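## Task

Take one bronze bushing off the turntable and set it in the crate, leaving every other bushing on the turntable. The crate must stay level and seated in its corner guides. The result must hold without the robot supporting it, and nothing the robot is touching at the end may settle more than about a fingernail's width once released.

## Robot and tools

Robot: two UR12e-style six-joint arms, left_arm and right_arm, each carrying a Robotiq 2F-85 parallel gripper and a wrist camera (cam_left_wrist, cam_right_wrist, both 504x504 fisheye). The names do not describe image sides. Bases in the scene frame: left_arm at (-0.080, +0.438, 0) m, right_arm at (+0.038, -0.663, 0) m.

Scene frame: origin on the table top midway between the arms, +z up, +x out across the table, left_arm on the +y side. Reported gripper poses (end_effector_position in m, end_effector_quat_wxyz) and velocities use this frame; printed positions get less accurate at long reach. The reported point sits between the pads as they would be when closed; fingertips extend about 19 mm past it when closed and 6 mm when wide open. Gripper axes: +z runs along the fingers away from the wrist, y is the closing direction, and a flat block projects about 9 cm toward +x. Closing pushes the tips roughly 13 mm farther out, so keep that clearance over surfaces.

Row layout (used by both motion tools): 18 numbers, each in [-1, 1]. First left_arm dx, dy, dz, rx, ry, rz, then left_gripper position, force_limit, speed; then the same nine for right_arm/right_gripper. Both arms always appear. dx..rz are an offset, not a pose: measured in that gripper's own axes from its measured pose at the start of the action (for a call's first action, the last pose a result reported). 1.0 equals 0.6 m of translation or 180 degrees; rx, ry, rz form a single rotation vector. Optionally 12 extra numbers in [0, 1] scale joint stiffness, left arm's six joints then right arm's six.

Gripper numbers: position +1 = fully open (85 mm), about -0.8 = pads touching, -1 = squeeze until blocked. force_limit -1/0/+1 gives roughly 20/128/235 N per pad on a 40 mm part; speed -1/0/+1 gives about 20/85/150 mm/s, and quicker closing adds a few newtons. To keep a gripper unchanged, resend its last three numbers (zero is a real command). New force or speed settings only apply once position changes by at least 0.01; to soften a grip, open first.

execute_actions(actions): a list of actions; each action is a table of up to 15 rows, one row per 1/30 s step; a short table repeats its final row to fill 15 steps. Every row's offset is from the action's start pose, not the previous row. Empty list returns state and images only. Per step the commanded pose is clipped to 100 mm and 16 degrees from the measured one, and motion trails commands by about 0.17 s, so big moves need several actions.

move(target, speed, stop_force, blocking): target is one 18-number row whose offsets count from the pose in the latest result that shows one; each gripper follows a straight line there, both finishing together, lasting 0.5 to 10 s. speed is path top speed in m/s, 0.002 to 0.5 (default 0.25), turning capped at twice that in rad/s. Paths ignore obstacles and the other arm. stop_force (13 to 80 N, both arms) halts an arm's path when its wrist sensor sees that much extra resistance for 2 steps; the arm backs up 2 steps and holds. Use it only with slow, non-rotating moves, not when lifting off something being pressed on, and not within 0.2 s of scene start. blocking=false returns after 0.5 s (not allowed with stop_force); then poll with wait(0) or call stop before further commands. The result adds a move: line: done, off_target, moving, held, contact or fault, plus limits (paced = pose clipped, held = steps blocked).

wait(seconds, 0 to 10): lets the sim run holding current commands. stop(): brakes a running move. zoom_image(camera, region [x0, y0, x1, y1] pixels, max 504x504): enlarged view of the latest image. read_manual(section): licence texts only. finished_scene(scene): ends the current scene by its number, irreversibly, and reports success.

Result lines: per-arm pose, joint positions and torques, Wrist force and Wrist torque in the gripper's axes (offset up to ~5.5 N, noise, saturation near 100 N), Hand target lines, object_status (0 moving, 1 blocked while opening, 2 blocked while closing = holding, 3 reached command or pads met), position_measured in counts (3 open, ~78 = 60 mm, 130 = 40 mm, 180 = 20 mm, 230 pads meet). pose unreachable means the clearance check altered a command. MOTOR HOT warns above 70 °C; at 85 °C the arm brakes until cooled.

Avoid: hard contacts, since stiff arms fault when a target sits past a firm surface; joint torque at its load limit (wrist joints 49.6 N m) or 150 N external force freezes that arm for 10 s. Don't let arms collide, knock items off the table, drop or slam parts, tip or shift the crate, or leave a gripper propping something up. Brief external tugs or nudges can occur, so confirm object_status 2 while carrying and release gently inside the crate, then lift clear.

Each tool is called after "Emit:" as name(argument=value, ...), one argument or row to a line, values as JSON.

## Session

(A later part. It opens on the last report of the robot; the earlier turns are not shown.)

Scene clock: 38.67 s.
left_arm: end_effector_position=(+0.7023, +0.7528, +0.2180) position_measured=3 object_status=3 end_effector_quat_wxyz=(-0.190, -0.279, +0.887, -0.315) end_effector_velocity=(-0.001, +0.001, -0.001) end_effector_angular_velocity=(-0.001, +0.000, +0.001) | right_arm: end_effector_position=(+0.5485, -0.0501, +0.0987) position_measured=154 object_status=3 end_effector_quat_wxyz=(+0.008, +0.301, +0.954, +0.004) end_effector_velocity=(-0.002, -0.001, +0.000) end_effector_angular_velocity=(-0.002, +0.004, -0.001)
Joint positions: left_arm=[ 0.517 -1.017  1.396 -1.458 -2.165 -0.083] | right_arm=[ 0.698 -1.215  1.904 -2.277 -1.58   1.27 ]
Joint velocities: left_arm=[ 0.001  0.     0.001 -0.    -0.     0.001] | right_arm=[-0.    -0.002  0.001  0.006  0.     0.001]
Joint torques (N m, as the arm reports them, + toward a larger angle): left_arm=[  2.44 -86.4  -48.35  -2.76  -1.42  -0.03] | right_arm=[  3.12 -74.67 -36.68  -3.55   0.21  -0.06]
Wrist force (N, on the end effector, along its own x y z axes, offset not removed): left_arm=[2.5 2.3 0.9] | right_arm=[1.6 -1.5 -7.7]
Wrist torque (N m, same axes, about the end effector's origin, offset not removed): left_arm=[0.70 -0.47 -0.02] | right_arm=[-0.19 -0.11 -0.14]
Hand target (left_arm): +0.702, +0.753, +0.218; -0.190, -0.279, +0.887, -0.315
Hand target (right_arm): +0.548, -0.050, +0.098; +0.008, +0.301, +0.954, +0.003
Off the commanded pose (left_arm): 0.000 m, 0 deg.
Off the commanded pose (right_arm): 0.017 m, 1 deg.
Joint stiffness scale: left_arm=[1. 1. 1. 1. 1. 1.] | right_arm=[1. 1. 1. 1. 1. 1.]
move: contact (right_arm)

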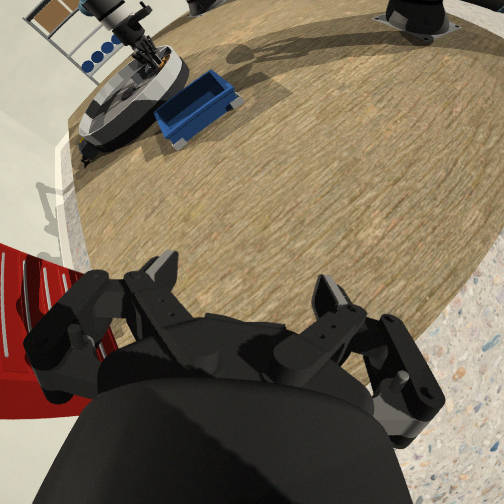

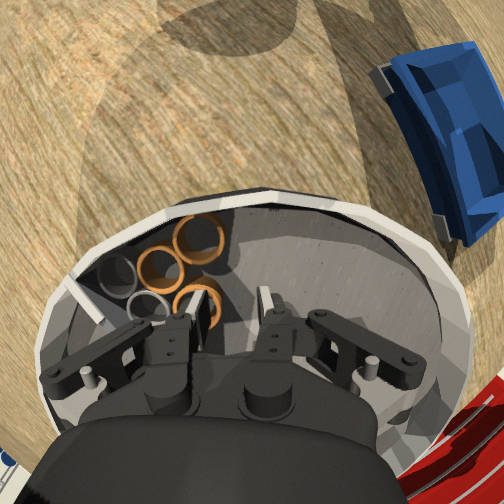

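Emit:
move(
  target=[0,0,0,0,0,0,1,0,0,0,0,-0.01,0,0,0,-0.2,0,0],
  speed=0.04,
)

Emit:
move(
  target=[0,0,0,0,0,0,1,0,0,0.003,0,0,0,0,0,-0.08,0,0],
  speed=0.04,
)

Emit:
zoom_image(
  camera="cam_right_wrist",
  region=[150,250,270,346],
)

Scene clock: 39.60 s.
left_arm: end_effector_position=(+0.7023, +0.7528, +0.2180) position_measured=3 object_status=3 end_effector_quat_wxyz=(-0.190, -0.279, +0.887, -0.315) end_effector_velocity=(-0.000, +0.001, +0.000) end_effector_angular_velocity=(+0.000, +0.000, +0.002) | right_arm: end_effector_position=(+0.5472, -0.0512, +0.1025) position_measured=154 object_status=3 end_effector_quat_wxyz=(+0.008, +0.301, +0.954, +0.003) end_effector_velocity=(+0.000, +0.000, +0.000) end_effector_angular_velocity=(-0.001, +0.001, +0.002)
Joint positions: left_arm=[ 0.517 -1.017  1.396 -1.458 -2.165 -0.083] | right_arm=[ 0.698 -1.221  1.904 -2.268 -1.58   1.27 ]
Joint velocities: left_arm=[ 0.001  0.    -0.001 -0.    -0.    -0.001] | right_arm=[ 0.     0.001 -0.002  0.002 -0.    -0.002]
Joint torques (N m, as the arm reports them, + toward a larger angle): left_arm=[  2.44 -85.55 -48.16  -2.82  -1.43  -0.2 ] | right_arm=[  2.15 -78.68 -40.2   -3.72   0.07   0.04]
Wrist force (N, on the end effector, along its own x y z axes, offset not removed): left_arm=[3.1 2.4 -1.5] | right_arm=[-2.5 -0.8 -1.9]
Wrist torque (N m, same axes, about the end effector's origin, offset not removed): left_arm=[0.71 -0.55 -0.05] | right_arm=[-0.21 0.57 -0.19]
Hand target (left_arm): +0.702, +0.753, +0.218; -0.190, -0.279, +0.887, -0.315
Hand target (right_arm): +0.548, -0.050, +0.105; +0.008, +0.301, +0.954, +0.004
Off the commanded pose (left_arm): 0.000 m, 0 deg.
Off the commanded pose (right_arm): 0.003 m, 0 deg.
Joint stiffness scale: left_arm=[1. 1. 1. 1. 1. 1.] | right_arm=[1. 1. 1. 1. 1. 1.]
move: done

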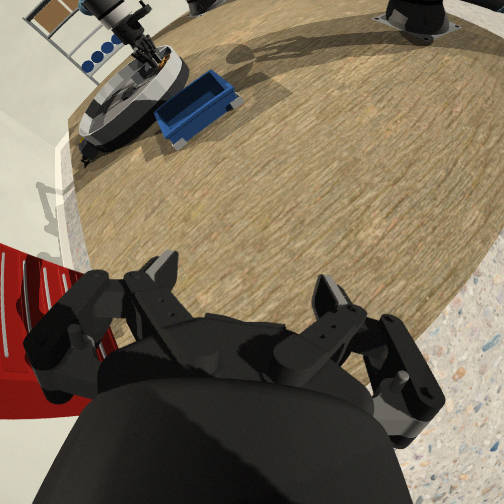

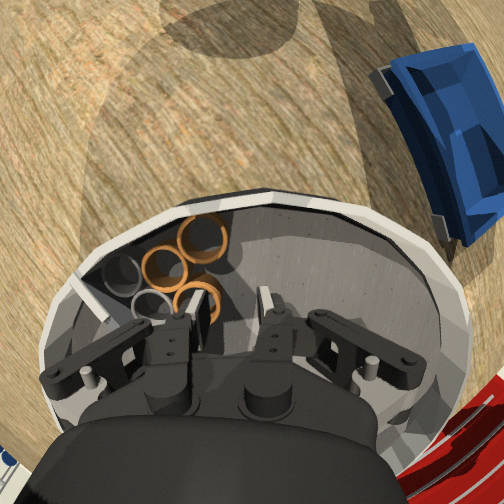

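Scene clock: 40.30 s.
left_arm: end_effector_position=(+0.7023, +0.7528, +0.2180) position_measured=3 object_status=3 end_effector_quat_wxyz=(-0.190, -0.279, +0.887, -0.315) end_effector_velocity=(-0.000, +0.001, +0.001) end_effector_angular_velocity=(+0.000, +0.000, +0.001) | right_arm: end_effector_position=(+0.5467, -0.0508, +0.1025) position_measured=139 object_status=3 end_effector_quat_wxyz=(+0.008, +0.301, +0.954, +0.003) end_effector_velocity=(-0.002, +0.002, -0.000) end_effector_angular_velocity=(+0.000, +0.000, +0.002)
Joint positions: left_arm=[ 0.517 -1.017  1.396 -1.458 -2.165 -0.083] | right_arm=[ 0.699 -1.221  1.904 -2.268 -1.58   1.271]
Joint velocities: left_arm=[ 0.001 -0.001 -0.     0.001 -0.    -0.   ] | right_arm=[ 0.003 -0.    -0.     0.     0.     0.001]
Joint torques (N m, as the arm reports them, + toward a larger angle): left_arm=[  2.45 -85.69 -48.06  -2.7   -1.23  -0.24] | right_arm=[  5.74 -77.47 -37.01  -4.61  -0.02   0.3 ]
Wrist force (N, on the end effector, along its own x y z axes, offset not removed): left_arm=[4.7 2.4 1.8] | right_arm=[-1.7 -1.9 -0.6]
Wrist torque (N m, same axes, about the end effector's origin, offset not removed): left_arm=[0.72 -0.85 -0.02] | right_arm=[-0.50 0.41 -0.10]
Hand target (left_arm): +0.702, +0.753, +0.218; -0.190, -0.279, +0.887, -0.315
Hand target (right_arm): +0.546, -0.050, +0.102; +0.008, +0.301, +0.954, +0.003
Off the commanded pose (left_arm): 0.000 m, 0 deg.
Off the commanded pose (right_arm): 0.001 m, 0 deg.
Joint stiffness scale: left_arm=[1. 1. 1. 1. 1. 1.] | right_arm=[1. 1. 1. 1. 1. 1.]
move: done

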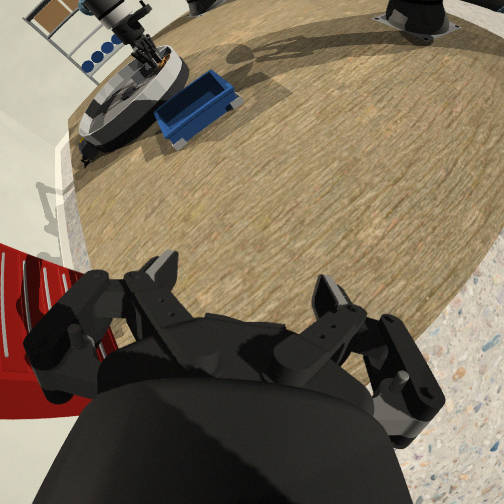

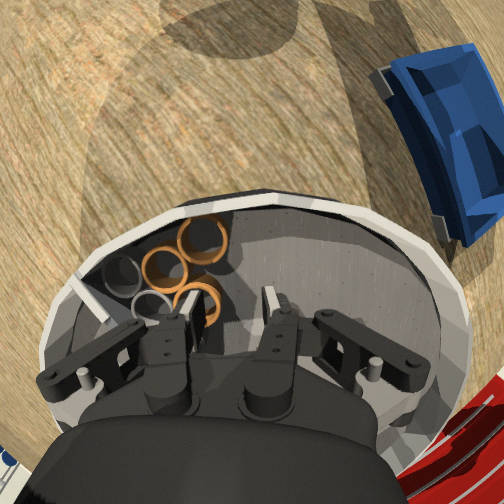

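Region (150, 250, 270, 346) of cam_right_wrist's 504x504 image, scaled by 4.200, with more detail than that image has; it fills the top 403 rows of this view, and the rest is white.

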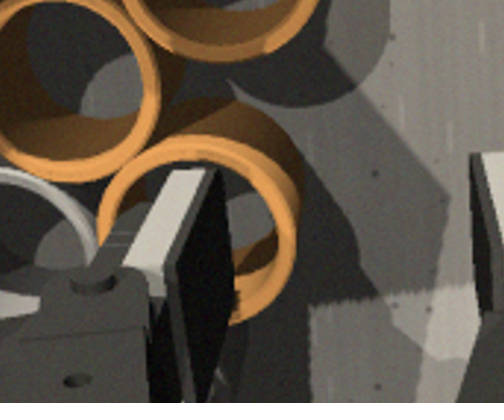

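Emit:
move(
  target=[0,0,0,0,0,0,1,0,0,0,-0.01,0.035,0,0,0,-0.08,0,0],
  speed=0.015,
  stop_force=13,
)

Emit:
zoom_image(
  camera="cam_right_wrist",
  region=[150,250,270,346],
)

Scene clock: 42.30 s.
left_arm: end_effector_position=(+0.7023, +0.7528, +0.2180) position_measured=3 object_status=3 end_effector_quat_wxyz=(-0.190, -0.279, +0.887, -0.315) end_effector_velocity=(-0.000, -0.000, -0.000) end_effector_angular_velocity=(-0.000, +0.000, -0.001) | right_arm: end_effector_position=(+0.5440, -0.0540, +0.0821) position_measured=139 object_status=3 end_effector_quat_wxyz=(+0.008, +0.301, +0.954, +0.004) end_effector_velocity=(+0.000, +0.000, -0.000) end_effector_angular_velocity=(-0.000, -0.000, +0.001)
Joint positions: left_arm=[ 0.517 -1.017  1.396 -1.458 -2.165 -0.083] | right_arm=[ 0.698 -1.204  1.925 -2.308 -1.579  1.27 ]
Joint velocities: left_arm=[ 0.    -0.     0.001 -0.     0.     0.001] | right_arm=[ 0.  0. -0. -0. -0. -0.]
Joint torques (N m, as the arm reports them, + toward a larger angle): left_arm=[  1.58 -85.9  -47.75  -2.74  -1.25   0.  ] | right_arm=[  1.2  -78.5  -32.83  -4.82  -0.21  -0.56]
Wrist force (N, on the end effector, along its own x y z axes, offset not removed): left_arm=[5.4 2.5 -0.4] | right_arm=[-1.3 -1.4 -2.1]
Wrist torque (N m, same axes, about the end effector's origin, offset not removed): left_arm=[0.71 -0.95 0.08] | right_arm=[-0.68 0.40 -0.08]
Hand target (left_arm): +0.702, +0.753, +0.218; -0.190, -0.279, +0.887, -0.315
Hand target (right_arm): +0.544, -0.056, +0.081; +0.008, +0.301, +0.954, +0.003
Off the commanded pose (left_arm): 0.000 m, 0 deg.
Off the commanded pose (right_arm): 0.002 m, 0 deg.
Joint stiffness scale: left_arm=[1. 1. 1. 1. 1. 1.] | right_arm=[1. 1. 1. 1. 1. 1.]
move: done

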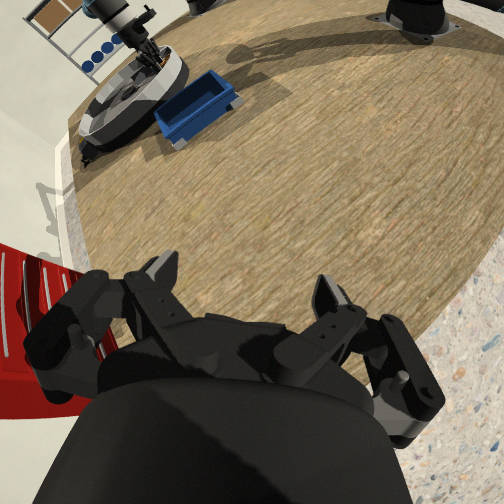

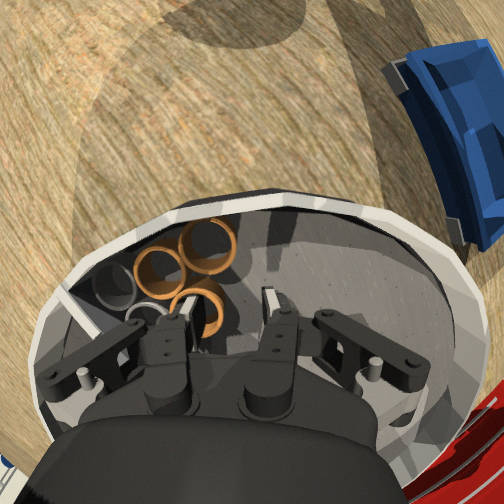

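Region (150, 250, 270, 346) of cam_right_wrist's 504x504 image, scaled by 4.200, with more detail than that image has; it fills the top 403 rows of this view, and the rest is white.

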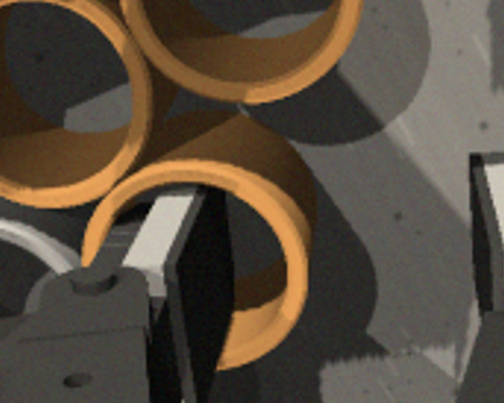

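Emit:
move(
  target=[0,0,0,0,0,0,1,0,0,0,0,0,0,0,0,-1,-0.5,0],
)

Emit:
move(
  target=[0,0,0,0,0,0,1,0,0,0,0,-0.15,0,0,0,-1,-0.5,0],
)

Emit:
move(
  target=[0,0,0,0,0,0,1,0,0,0.223,0.423,0,0,0,0,-1,-0.5,0],
)

Scene clock: 43.17 s.
left_arm: end_effector_position=(+0.7023, +0.7528, +0.2180) position_measured=3 object_status=3 end_effector_quat_wxyz=(-0.190, -0.279, +0.887, -0.315) end_effector_velocity=(+0.000, -0.001, +0.000) end_effector_angular_velocity=(-0.000, +0.000, -0.001) | right_arm: end_effector_position=(+0.5441, -0.0540, +0.0821) position_measured=213 object_status=2 end_effector_quat_wxyz=(+0.008, +0.301, +0.954, +0.004) end_effector_velocity=(+0.000, -0.000, -0.001) end_effector_angular_velocity=(-0.001, +0.001, -0.000)
Joint positions: left_arm=[ 0.517 -1.017  1.396 -1.458 -2.165 -0.083] | right_arm=[ 0.698 -1.204  1.925 -2.308 -1.579  1.27 ]
Joint velocities: left_arm=[-0.001  0.    -0.     0.001 -0.     0.   ] | right_arm=[-0.     0.001 -0.     0.     0.    -0.   ]
Joint torques (N m, as the arm reports them, + toward a larger angle): left_arm=[  1.7  -85.89 -48.43  -2.95  -1.09  -0.13] | right_arm=[  2.07 -75.76 -36.31  -4.66   0.22   0.19]
Wrist force (N, on the end effector, along its own x y z axes, offset not removed): left_arm=[3.0 1.5 2.3] | right_arm=[-1.0 -0.6 -4.2]
Wrist torque (N m, same axes, about the end effector's origin, offset not removed): left_arm=[0.54 -0.60 0.01] | right_arm=[-0.12 0.33 -0.12]
Hand target (left_arm): +0.702, +0.753, +0.218; -0.190, -0.279, +0.887, -0.315
Hand target (right_arm): +0.544, -0.054, +0.082; +0.008, +0.301, +0.954, +0.004
Off the commanded pose (left_arm): 0.000 m, 0 deg.
Off the commanded pose (right_arm): 0.000 m, 0 deg.
Joint stiffness scale: left_arm=[1. 1. 1. 1. 1. 1.] | right_arm=[1. 1. 1. 1. 1. 1.]
move: done

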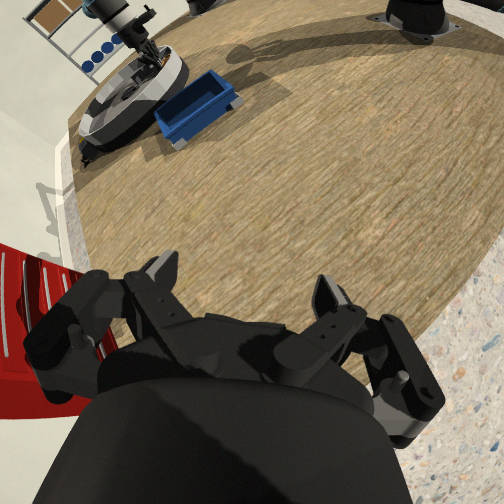

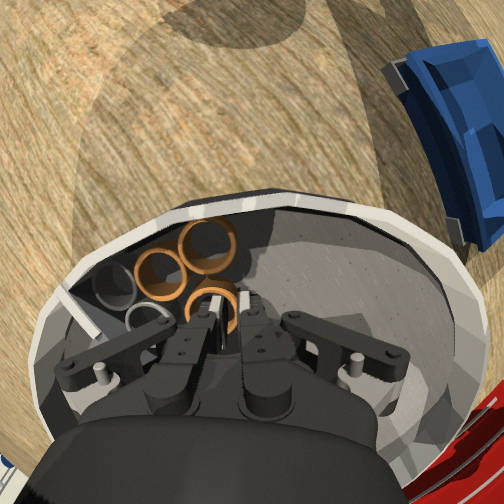

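Scene clock: 44.30 s.
left_arm: end_effector_position=(+0.7023, +0.7528, +0.2180) position_measured=3 object_status=3 end_effector_quat_wxyz=(-0.190, -0.279, +0.887, -0.315) end_effector_velocity=(-0.000, -0.000, -0.000) end_effector_angular_velocity=(+0.000, +0.002, +0.001) | right_arm: end_effector_position=(+0.5442, -0.0536, +0.1720) position_measured=213 object_status=2 end_effector_quat_wxyz=(+0.008, +0.301, +0.954, +0.005) end_effector_velocity=(-0.000, -0.000, +0.002) end_effector_angular_velocity=(+0.002, -0.002, +0.000)
Joint positions: left_arm=[ 0.517 -1.017  1.396 -1.458 -2.165 -0.083] | right_arm=[ 0.698 -1.296  1.861 -2.152 -1.579  1.27 ]
Joint velocities: left_arm=[ 0.     0.     0.     0.    -0.    -0.002] | right_arm=[-0.    -0.003  0.    -0.    -0.    -0.   ]
Joint torques (N m, as the arm reports them, + toward a larger angle): left_arm=[  1.23 -86.03 -47.69  -2.71  -1.27  -0.05] | right_arm=[  3.75 -78.74 -39.28  -3.87   0.09   0.65]
Wrist force (N, on the end effector, along its own x y z axes, offset not removed): left_arm=[3.8 1.5 -0.7] | right_arm=[-0.8 -0.3 -2.3]
Wrist torque (N m, same axes, about the end effector's origin, offset not removed): left_arm=[0.53 -0.74 -0.09] | right_arm=[-0.21 0.30 -0.18]
Hand target (left_arm): +0.702, +0.753, +0.218; -0.190, -0.279, +0.887, -0.315
Hand target (right_arm): +0.543, -0.054, +0.172; +0.008, +0.301, +0.954, +0.004
Off the commanded pose (left_arm): 0.000 m, 0 deg.
Off the commanded pose (right_arm): 0.002 m, 0 deg.
Joint stiffness scale: left_arm=[1. 1. 1. 1. 1. 1.] | right_arm=[1. 1. 1. 1. 1. 1.]
move: done

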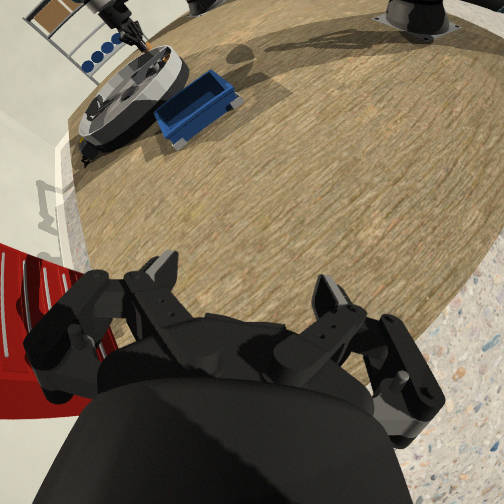

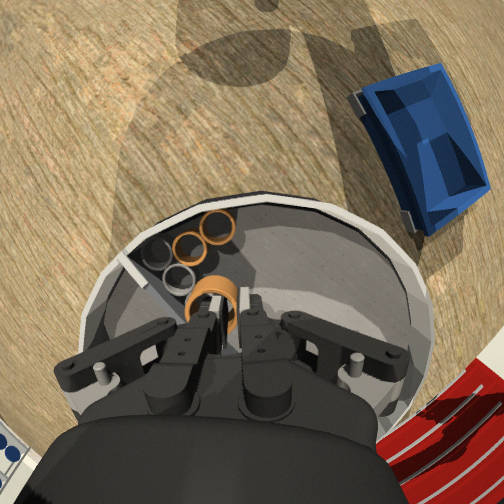

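Scene clock: 46.23 s.
left_arm: end_effector_position=(+0.7023, +0.7528, +0.2180) position_measured=3 object_status=3 end_effector_quat_wxyz=(-0.190, -0.279, +0.887, -0.315) end_effector_velocity=(-0.000, -0.001, -0.000) end_effector_angular_velocity=(-0.000, +0.002, +0.001) | right_arm: end_effector_position=(+0.5790, +0.2310, +0.1718) position_measured=213 object_status=2 end_effector_quat_wxyz=(+0.008, +0.300, +0.954, +0.004) end_effector_velocity=(-0.000, -0.001, -0.002) end_effector_angular_velocity=(-0.003, +0.003, +0.000)
Joint positions: left_arm=[ 0.517 -1.017  1.396 -1.458 -2.165 -0.083] | right_arm=[ 0.901 -0.917  1.278 -1.946 -1.581  1.471]
Joint velocities: left_arm=[-0.    -0.     0.001 -0.    -0.    -0.001] | right_arm=[-0.     0.002  0.     0.002  0.    -0.   ]
Joint torques (N m, as the arm reports them, + toward a larger angle): left_arm=[  1.36 -86.18 -48.03  -2.99  -1.26  -0.1 ] | right_arm=[   2.2  -109.96  -47.22   -4.24   -0.45    0.58]
Wrist force (N, on the end effector, along its own x y z axes, offset not removed): left_arm=[4.5 0.9 0.5] | right_arm=[-2.1 -1.8 0.1]
Wrist torque (N m, same axes, about the end effector's origin, offset not removed): left_arm=[0.41 -0.84 -0.02] | right_arm=[-0.41 0.39 -0.05]
Hand target (left_arm): +0.702, +0.753, +0.218; -0.190, -0.279, +0.887, -0.315
Hand target (right_arm): +0.580, +0.231, +0.173; +0.008, +0.301, +0.954, +0.005
Off the commanded pose (left_arm): 0.000 m, 0 deg.
Off the commanded pose (right_arm): 0.002 m, 0 deg.
Joint stiffness scale: left_arm=[1. 1. 1. 1. 1. 1.] | right_arm=[1. 1. 1. 1. 1. 1.]
move: done

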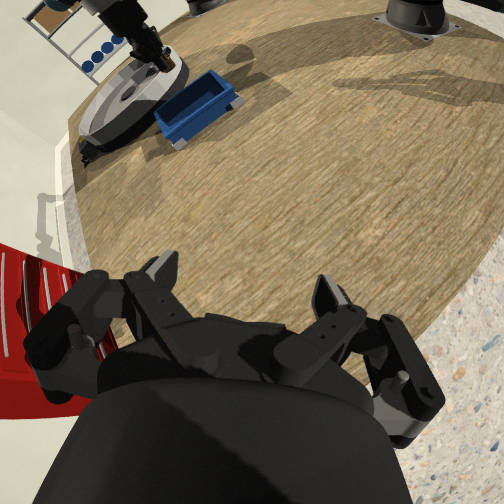

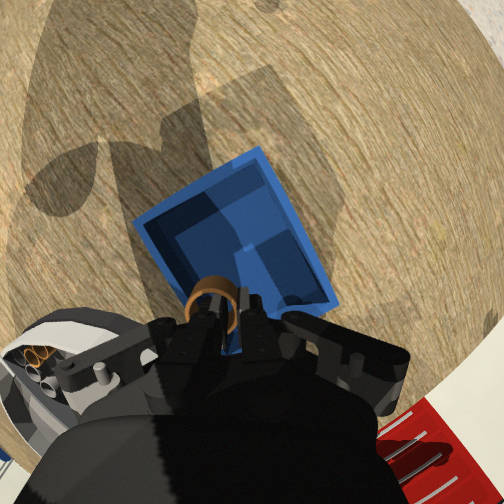

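Emit:
move(
  target=[0,0,0,0,0,0,1,0,0,0.01,0,0.2,0,0,0,-1,-0.5,0],
  speed=0.15,
)

Emit:
move(
  target=[0,0,0,0,0,0,1,0,0,0,0,0.06,0,0,0,-1,-0.5,0],
  speed=0.012,
  stop_force=13,
)

Emit:
move(
  target=[0,0,0,0,0,0,1,0,0,0,0,0,0,0,0,-0.5,-0.5,0],
)

Emit:
move(
  target=[0,0,0,0,0,0,1,0,0,0,0,-0.2,0,0,0,-0.5,-0.5,0],
)

Scene clock: 47.93 s.
left_arm: end_effector_position=(+0.7023, +0.7528, +0.2180) position_measured=3 object_status=3 end_effector_quat_wxyz=(-0.190, -0.279, +0.887, -0.315) end_effector_velocity=(-0.000, -0.001, -0.000) end_effector_angular_velocity=(-0.000, +0.002, -0.000) | right_arm: end_effector_position=(+0.5772, +0.2338, +0.0514) position_measured=213 object_status=2 end_effector_quat_wxyz=(+0.007, +0.300, +0.954, +0.003) end_effector_velocity=(+0.001, +0.000, +0.000) end_effector_angular_velocity=(+0.000, -0.001, -0.000)
Joint positions: left_arm=[ 0.517 -1.017  1.396 -1.458 -2.165 -0.083] | right_arm=[ 0.904 -0.827  1.353 -2.109 -1.581  1.474]
Joint velocities: left_arm=[-0.001  0.     0.     0.001  0.    -0.001] | right_arm=[-0. -0. -0. -0. -0. -0.]
Joint torques (N m, as the arm reports them, + toward a larger angle): left_arm=[  1.74 -85.93 -48.48  -2.76  -1.2   -0.15] | right_arm=[   5.81 -113.52  -40.75   -5.38    0.27    0.53]
Wrist force (N, on the end effector, along its own x y z axes, offset not removed): left_arm=[3.8 2.3 0.1] | right_arm=[-1.1 -1.3 0.1]
Wrist torque (N m, same axes, about the end effector's origin, offset not removed): left_arm=[0.73 -0.65 -0.02] | right_arm=[-0.38 0.35 -0.20]
Hand target (left_arm): +0.702, +0.753, +0.218; -0.190, -0.279, +0.887, -0.315
Hand target (right_arm): +0.576, +0.235, +0.052; +0.008, +0.300, +0.954, +0.004
Off the commanded pose (left_arm): 0.000 m, 0 deg.
Off the commanded pose (right_arm): 0.002 m, 0 deg.
Joint stiffness scale: left_arm=[1. 1. 1. 1. 1. 1.] | right_arm=[1. 1. 1. 1. 1. 1.]
move: done

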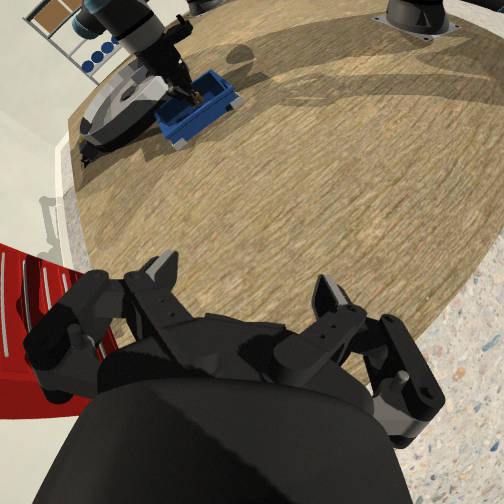

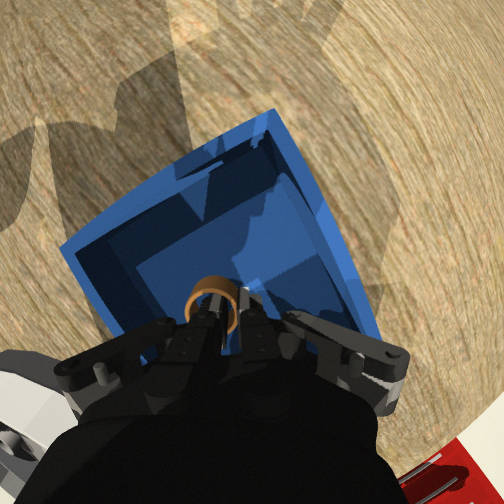

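Scene clock: 51.10 s.
left_arm: end_effector_position=(+0.7023, +0.7528, +0.2180) position_measured=3 object_status=3 end_effector_quat_wxyz=(-0.190, -0.279, +0.887, -0.315) end_effector_velocity=(+0.001, -0.000, +0.001) end_effector_angular_velocity=(+0.001, -0.003, -0.002) | right_arm: end_effector_position=(+0.5819, +0.2393, +0.0354) position_measured=213 object_status=2 end_effector_quat_wxyz=(+0.011, +0.300, +0.954, +0.013) end_effector_velocity=(-0.000, +0.000, -0.000) end_effector_angular_velocity=(+0.000, +0.001, -0.000)
Joint positions: left_arm=[ 0.517 -1.017  1.396 -1.458 -2.165 -0.083] | right_arm=[ 0.904 -0.809  1.358 -2.152 -1.581  1.474]
Joint velocities: left_arm=[-0.001 -0.    -0.001 -0.001  0.     0.001] | right_arm=[ 0.     0.     0.    -0.     0.001  0.   ]
Joint torques (N m, as the arm reports them, + toward a larger angle): left_arm=[  1.32 -86.26 -47.94  -2.75  -1.03   0.04] | right_arm=[   3.49 -110.64  -40.44   -3.77    0.19    0.21]
Wrist force (N, on the end effector, along its own x y z axes, offset not removed): left_arm=[4.5 2.1 1.0] | right_arm=[-0.4 -1.0 -5.1]
Wrist torque (N m, same axes, about the end effector's origin, offset not removed): left_arm=[0.65 -0.88 -0.03] | right_arm=[-0.11 0.21 -0.17]
Hand target (left_arm): +0.702, +0.753, +0.218; -0.190, -0.279, +0.887, -0.315
Hand target (right_arm): +0.582, +0.239, +0.035; +0.011, +0.300, +0.954, +0.012
Off the commanded pose (left_arm): 0.000 m, 0 deg.
Off the commanded pose (right_arm): 0.021 m, 1 deg.
Joint stiffness scale: left_arm=[1. 1. 1. 1. 1. 1.] | right_arm=[1. 1. 1. 1. 1. 1.]
move: contact (right_arm)

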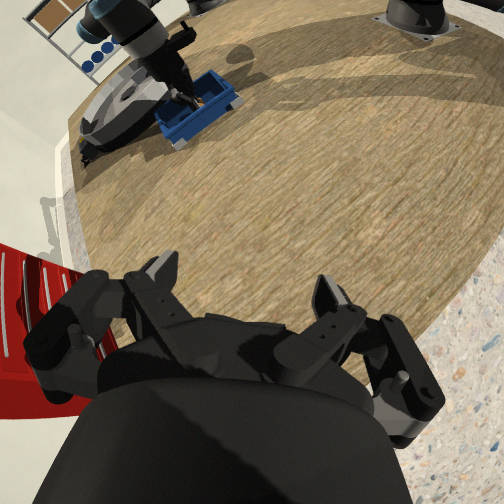

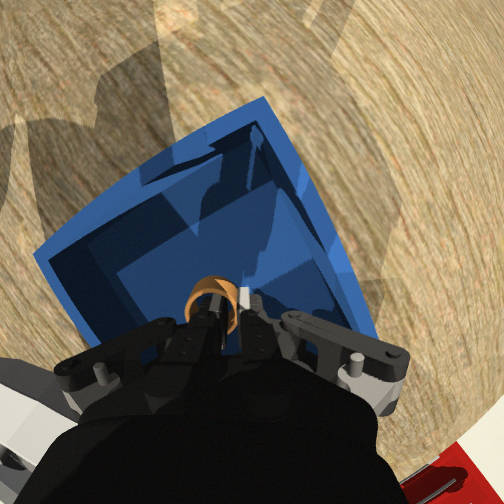

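Scene clock: 51.60 s.
left_arm: end_effector_position=(+0.7023, +0.7528, +0.2180) position_measured=3 object_status=3 end_effector_quat_wxyz=(-0.190, -0.279, +0.887, -0.315) end_effector_velocity=(-0.000, -0.001, -0.001) end_effector_angular_velocity=(-0.000, +0.001, -0.001) | right_arm: end_effector_position=(+0.5819, +0.2393, +0.0354) position_measured=192 object_status=0 end_effector_quat_wxyz=(+0.011, +0.300, +0.954, +0.013) end_effector_velocity=(+0.001, +0.001, +0.001) end_effector_angular_velocity=(+0.001, -0.001, -0.000)
Joint positions: left_arm=[ 0.517 -1.017  1.396 -1.458 -2.165 -0.083] | right_arm=[ 0.904 -0.809  1.358 -2.152 -1.581  1.474]
Joint velocities: left_arm=[-0.001  0.     0.001 -0.001 -0.    -0.   ] | right_arm=[-0.    -0.    -0.001 -0.    -0.     0.   ]
Joint torques (N m, as the arm reports them, + toward a larger angle): left_arm=[  1.63 -85.49 -48.12  -2.78  -1.17  -0.11] | right_arm=[   2.08 -112.97  -40.97   -4.51    0.02    0.09]
Wrist force (N, on the end effector, along its own x y z axes, offset not removed): left_arm=[3.3 2.4 0.5] | right_arm=[-0.2 -1.7 -1.8]
Wrist torque (N m, same axes, about the end effector's origin, offset not removed): left_arm=[0.74 -0.65 0.00] | right_arm=[-0.48 0.13 -0.09]
Hand target (left_arm): +0.702, +0.753, +0.218; -0.190, -0.279, +0.887, -0.315
Hand target (right_arm): +0.582, +0.239, +0.035; +0.011, +0.300, +0.954, +0.013
Off the commanded pose (left_arm): 0.000 m, 0 deg.
Off the commanded pose (right_arm): 0.000 m, 0 deg.
Joint stiffness scale: left_arm=[1. 1. 1. 1. 1. 1.] | right_arm=[1. 1. 1. 1. 1. 1.]
move: done

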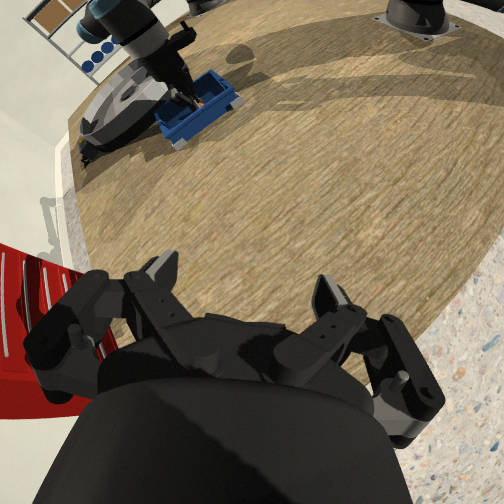

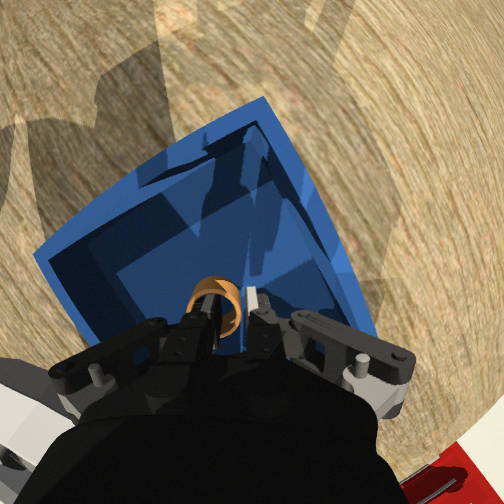

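Scene clock: 52.90 s.
left_arm: end_effector_position=(+0.7023, +0.7528, +0.2180) position_measured=3 object_status=3 end_effector_quat_wxyz=(-0.190, -0.279, +0.887, -0.315) end_effector_velocity=(+0.000, +0.002, +0.001) end_effector_angular_velocity=(+0.001, -0.003, +0.001) | right_arm: end_effector_position=(+0.5800, +0.2374, +0.1540) position_measured=192 object_status=3 end_effector_quat_wxyz=(+0.011, +0.300, +0.954, +0.013) end_effector_velocity=(+0.001, -0.000, +0.007) end_effector_angular_velocity=(+0.005, -0.005, -0.000)
Joint positions: left_arm=[ 0.517 -1.017  1.396 -1.458 -2.165 -0.083] | right_arm=[ 0.904 -0.903  1.293 -1.994 -1.581  1.475]
Joint velocities: left_arm=[ 0.002 -0.    -0.002  0.    -0.     0.002] | right_arm=[-0.    -0.007  0.    -0.    -0.    -0.   ]
Joint torques (N m, as the arm reports them, + toward a larger angle): left_arm=[  1.92 -86.42 -47.77  -2.87  -1.24  -0.05] | right_arm=[   4.31 -115.48  -42.22   -3.98   -0.02    0.71]
Wrist force (N, on the end effector, along its own x y z axes, offset not removed): left_arm=[5.1 -0.6 -0.7] | right_arm=[-0.9 -2.9 -0.8]
Wrist torque (N m, same axes, about the end effector's origin, offset not removed): left_arm=[0.15 -0.97 -0.05] | right_arm=[-0.58 0.25 -0.12]
Hand target (left_arm): +0.702, +0.753, +0.218; -0.190, -0.279, +0.887, -0.315
Hand target (right_arm): +0.578, +0.237, +0.155; +0.011, +0.300, +0.954, +0.013
Off the commanded pose (left_arm): 0.000 m, 0 deg.
Off the commanded pose (right_arm): 0.002 m, 0 deg.
Joint stiffness scale: left_arm=[1. 1. 1. 1. 1. 1.] | right_arm=[1. 1. 1. 1. 1. 1.]
move: done

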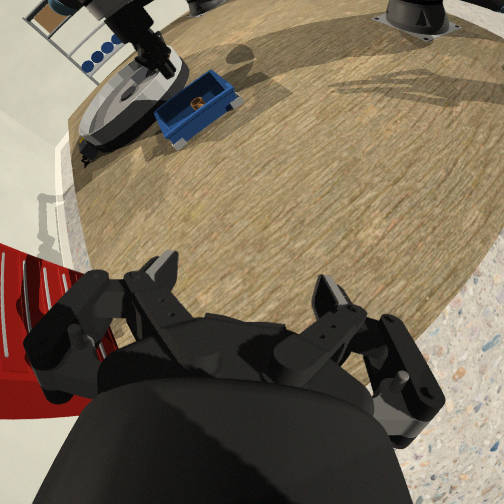

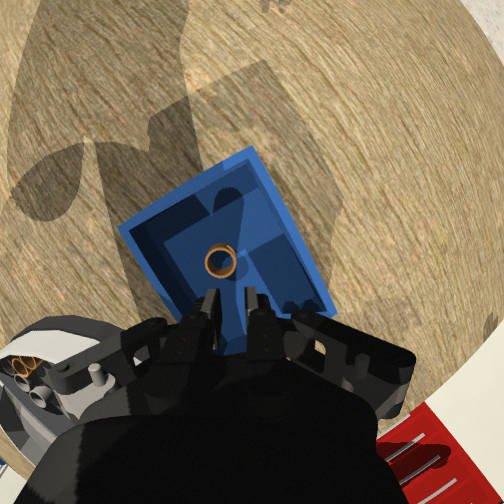

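Emit:
finished_scene(
  scene=2,
)

The scene is finished: the task was done.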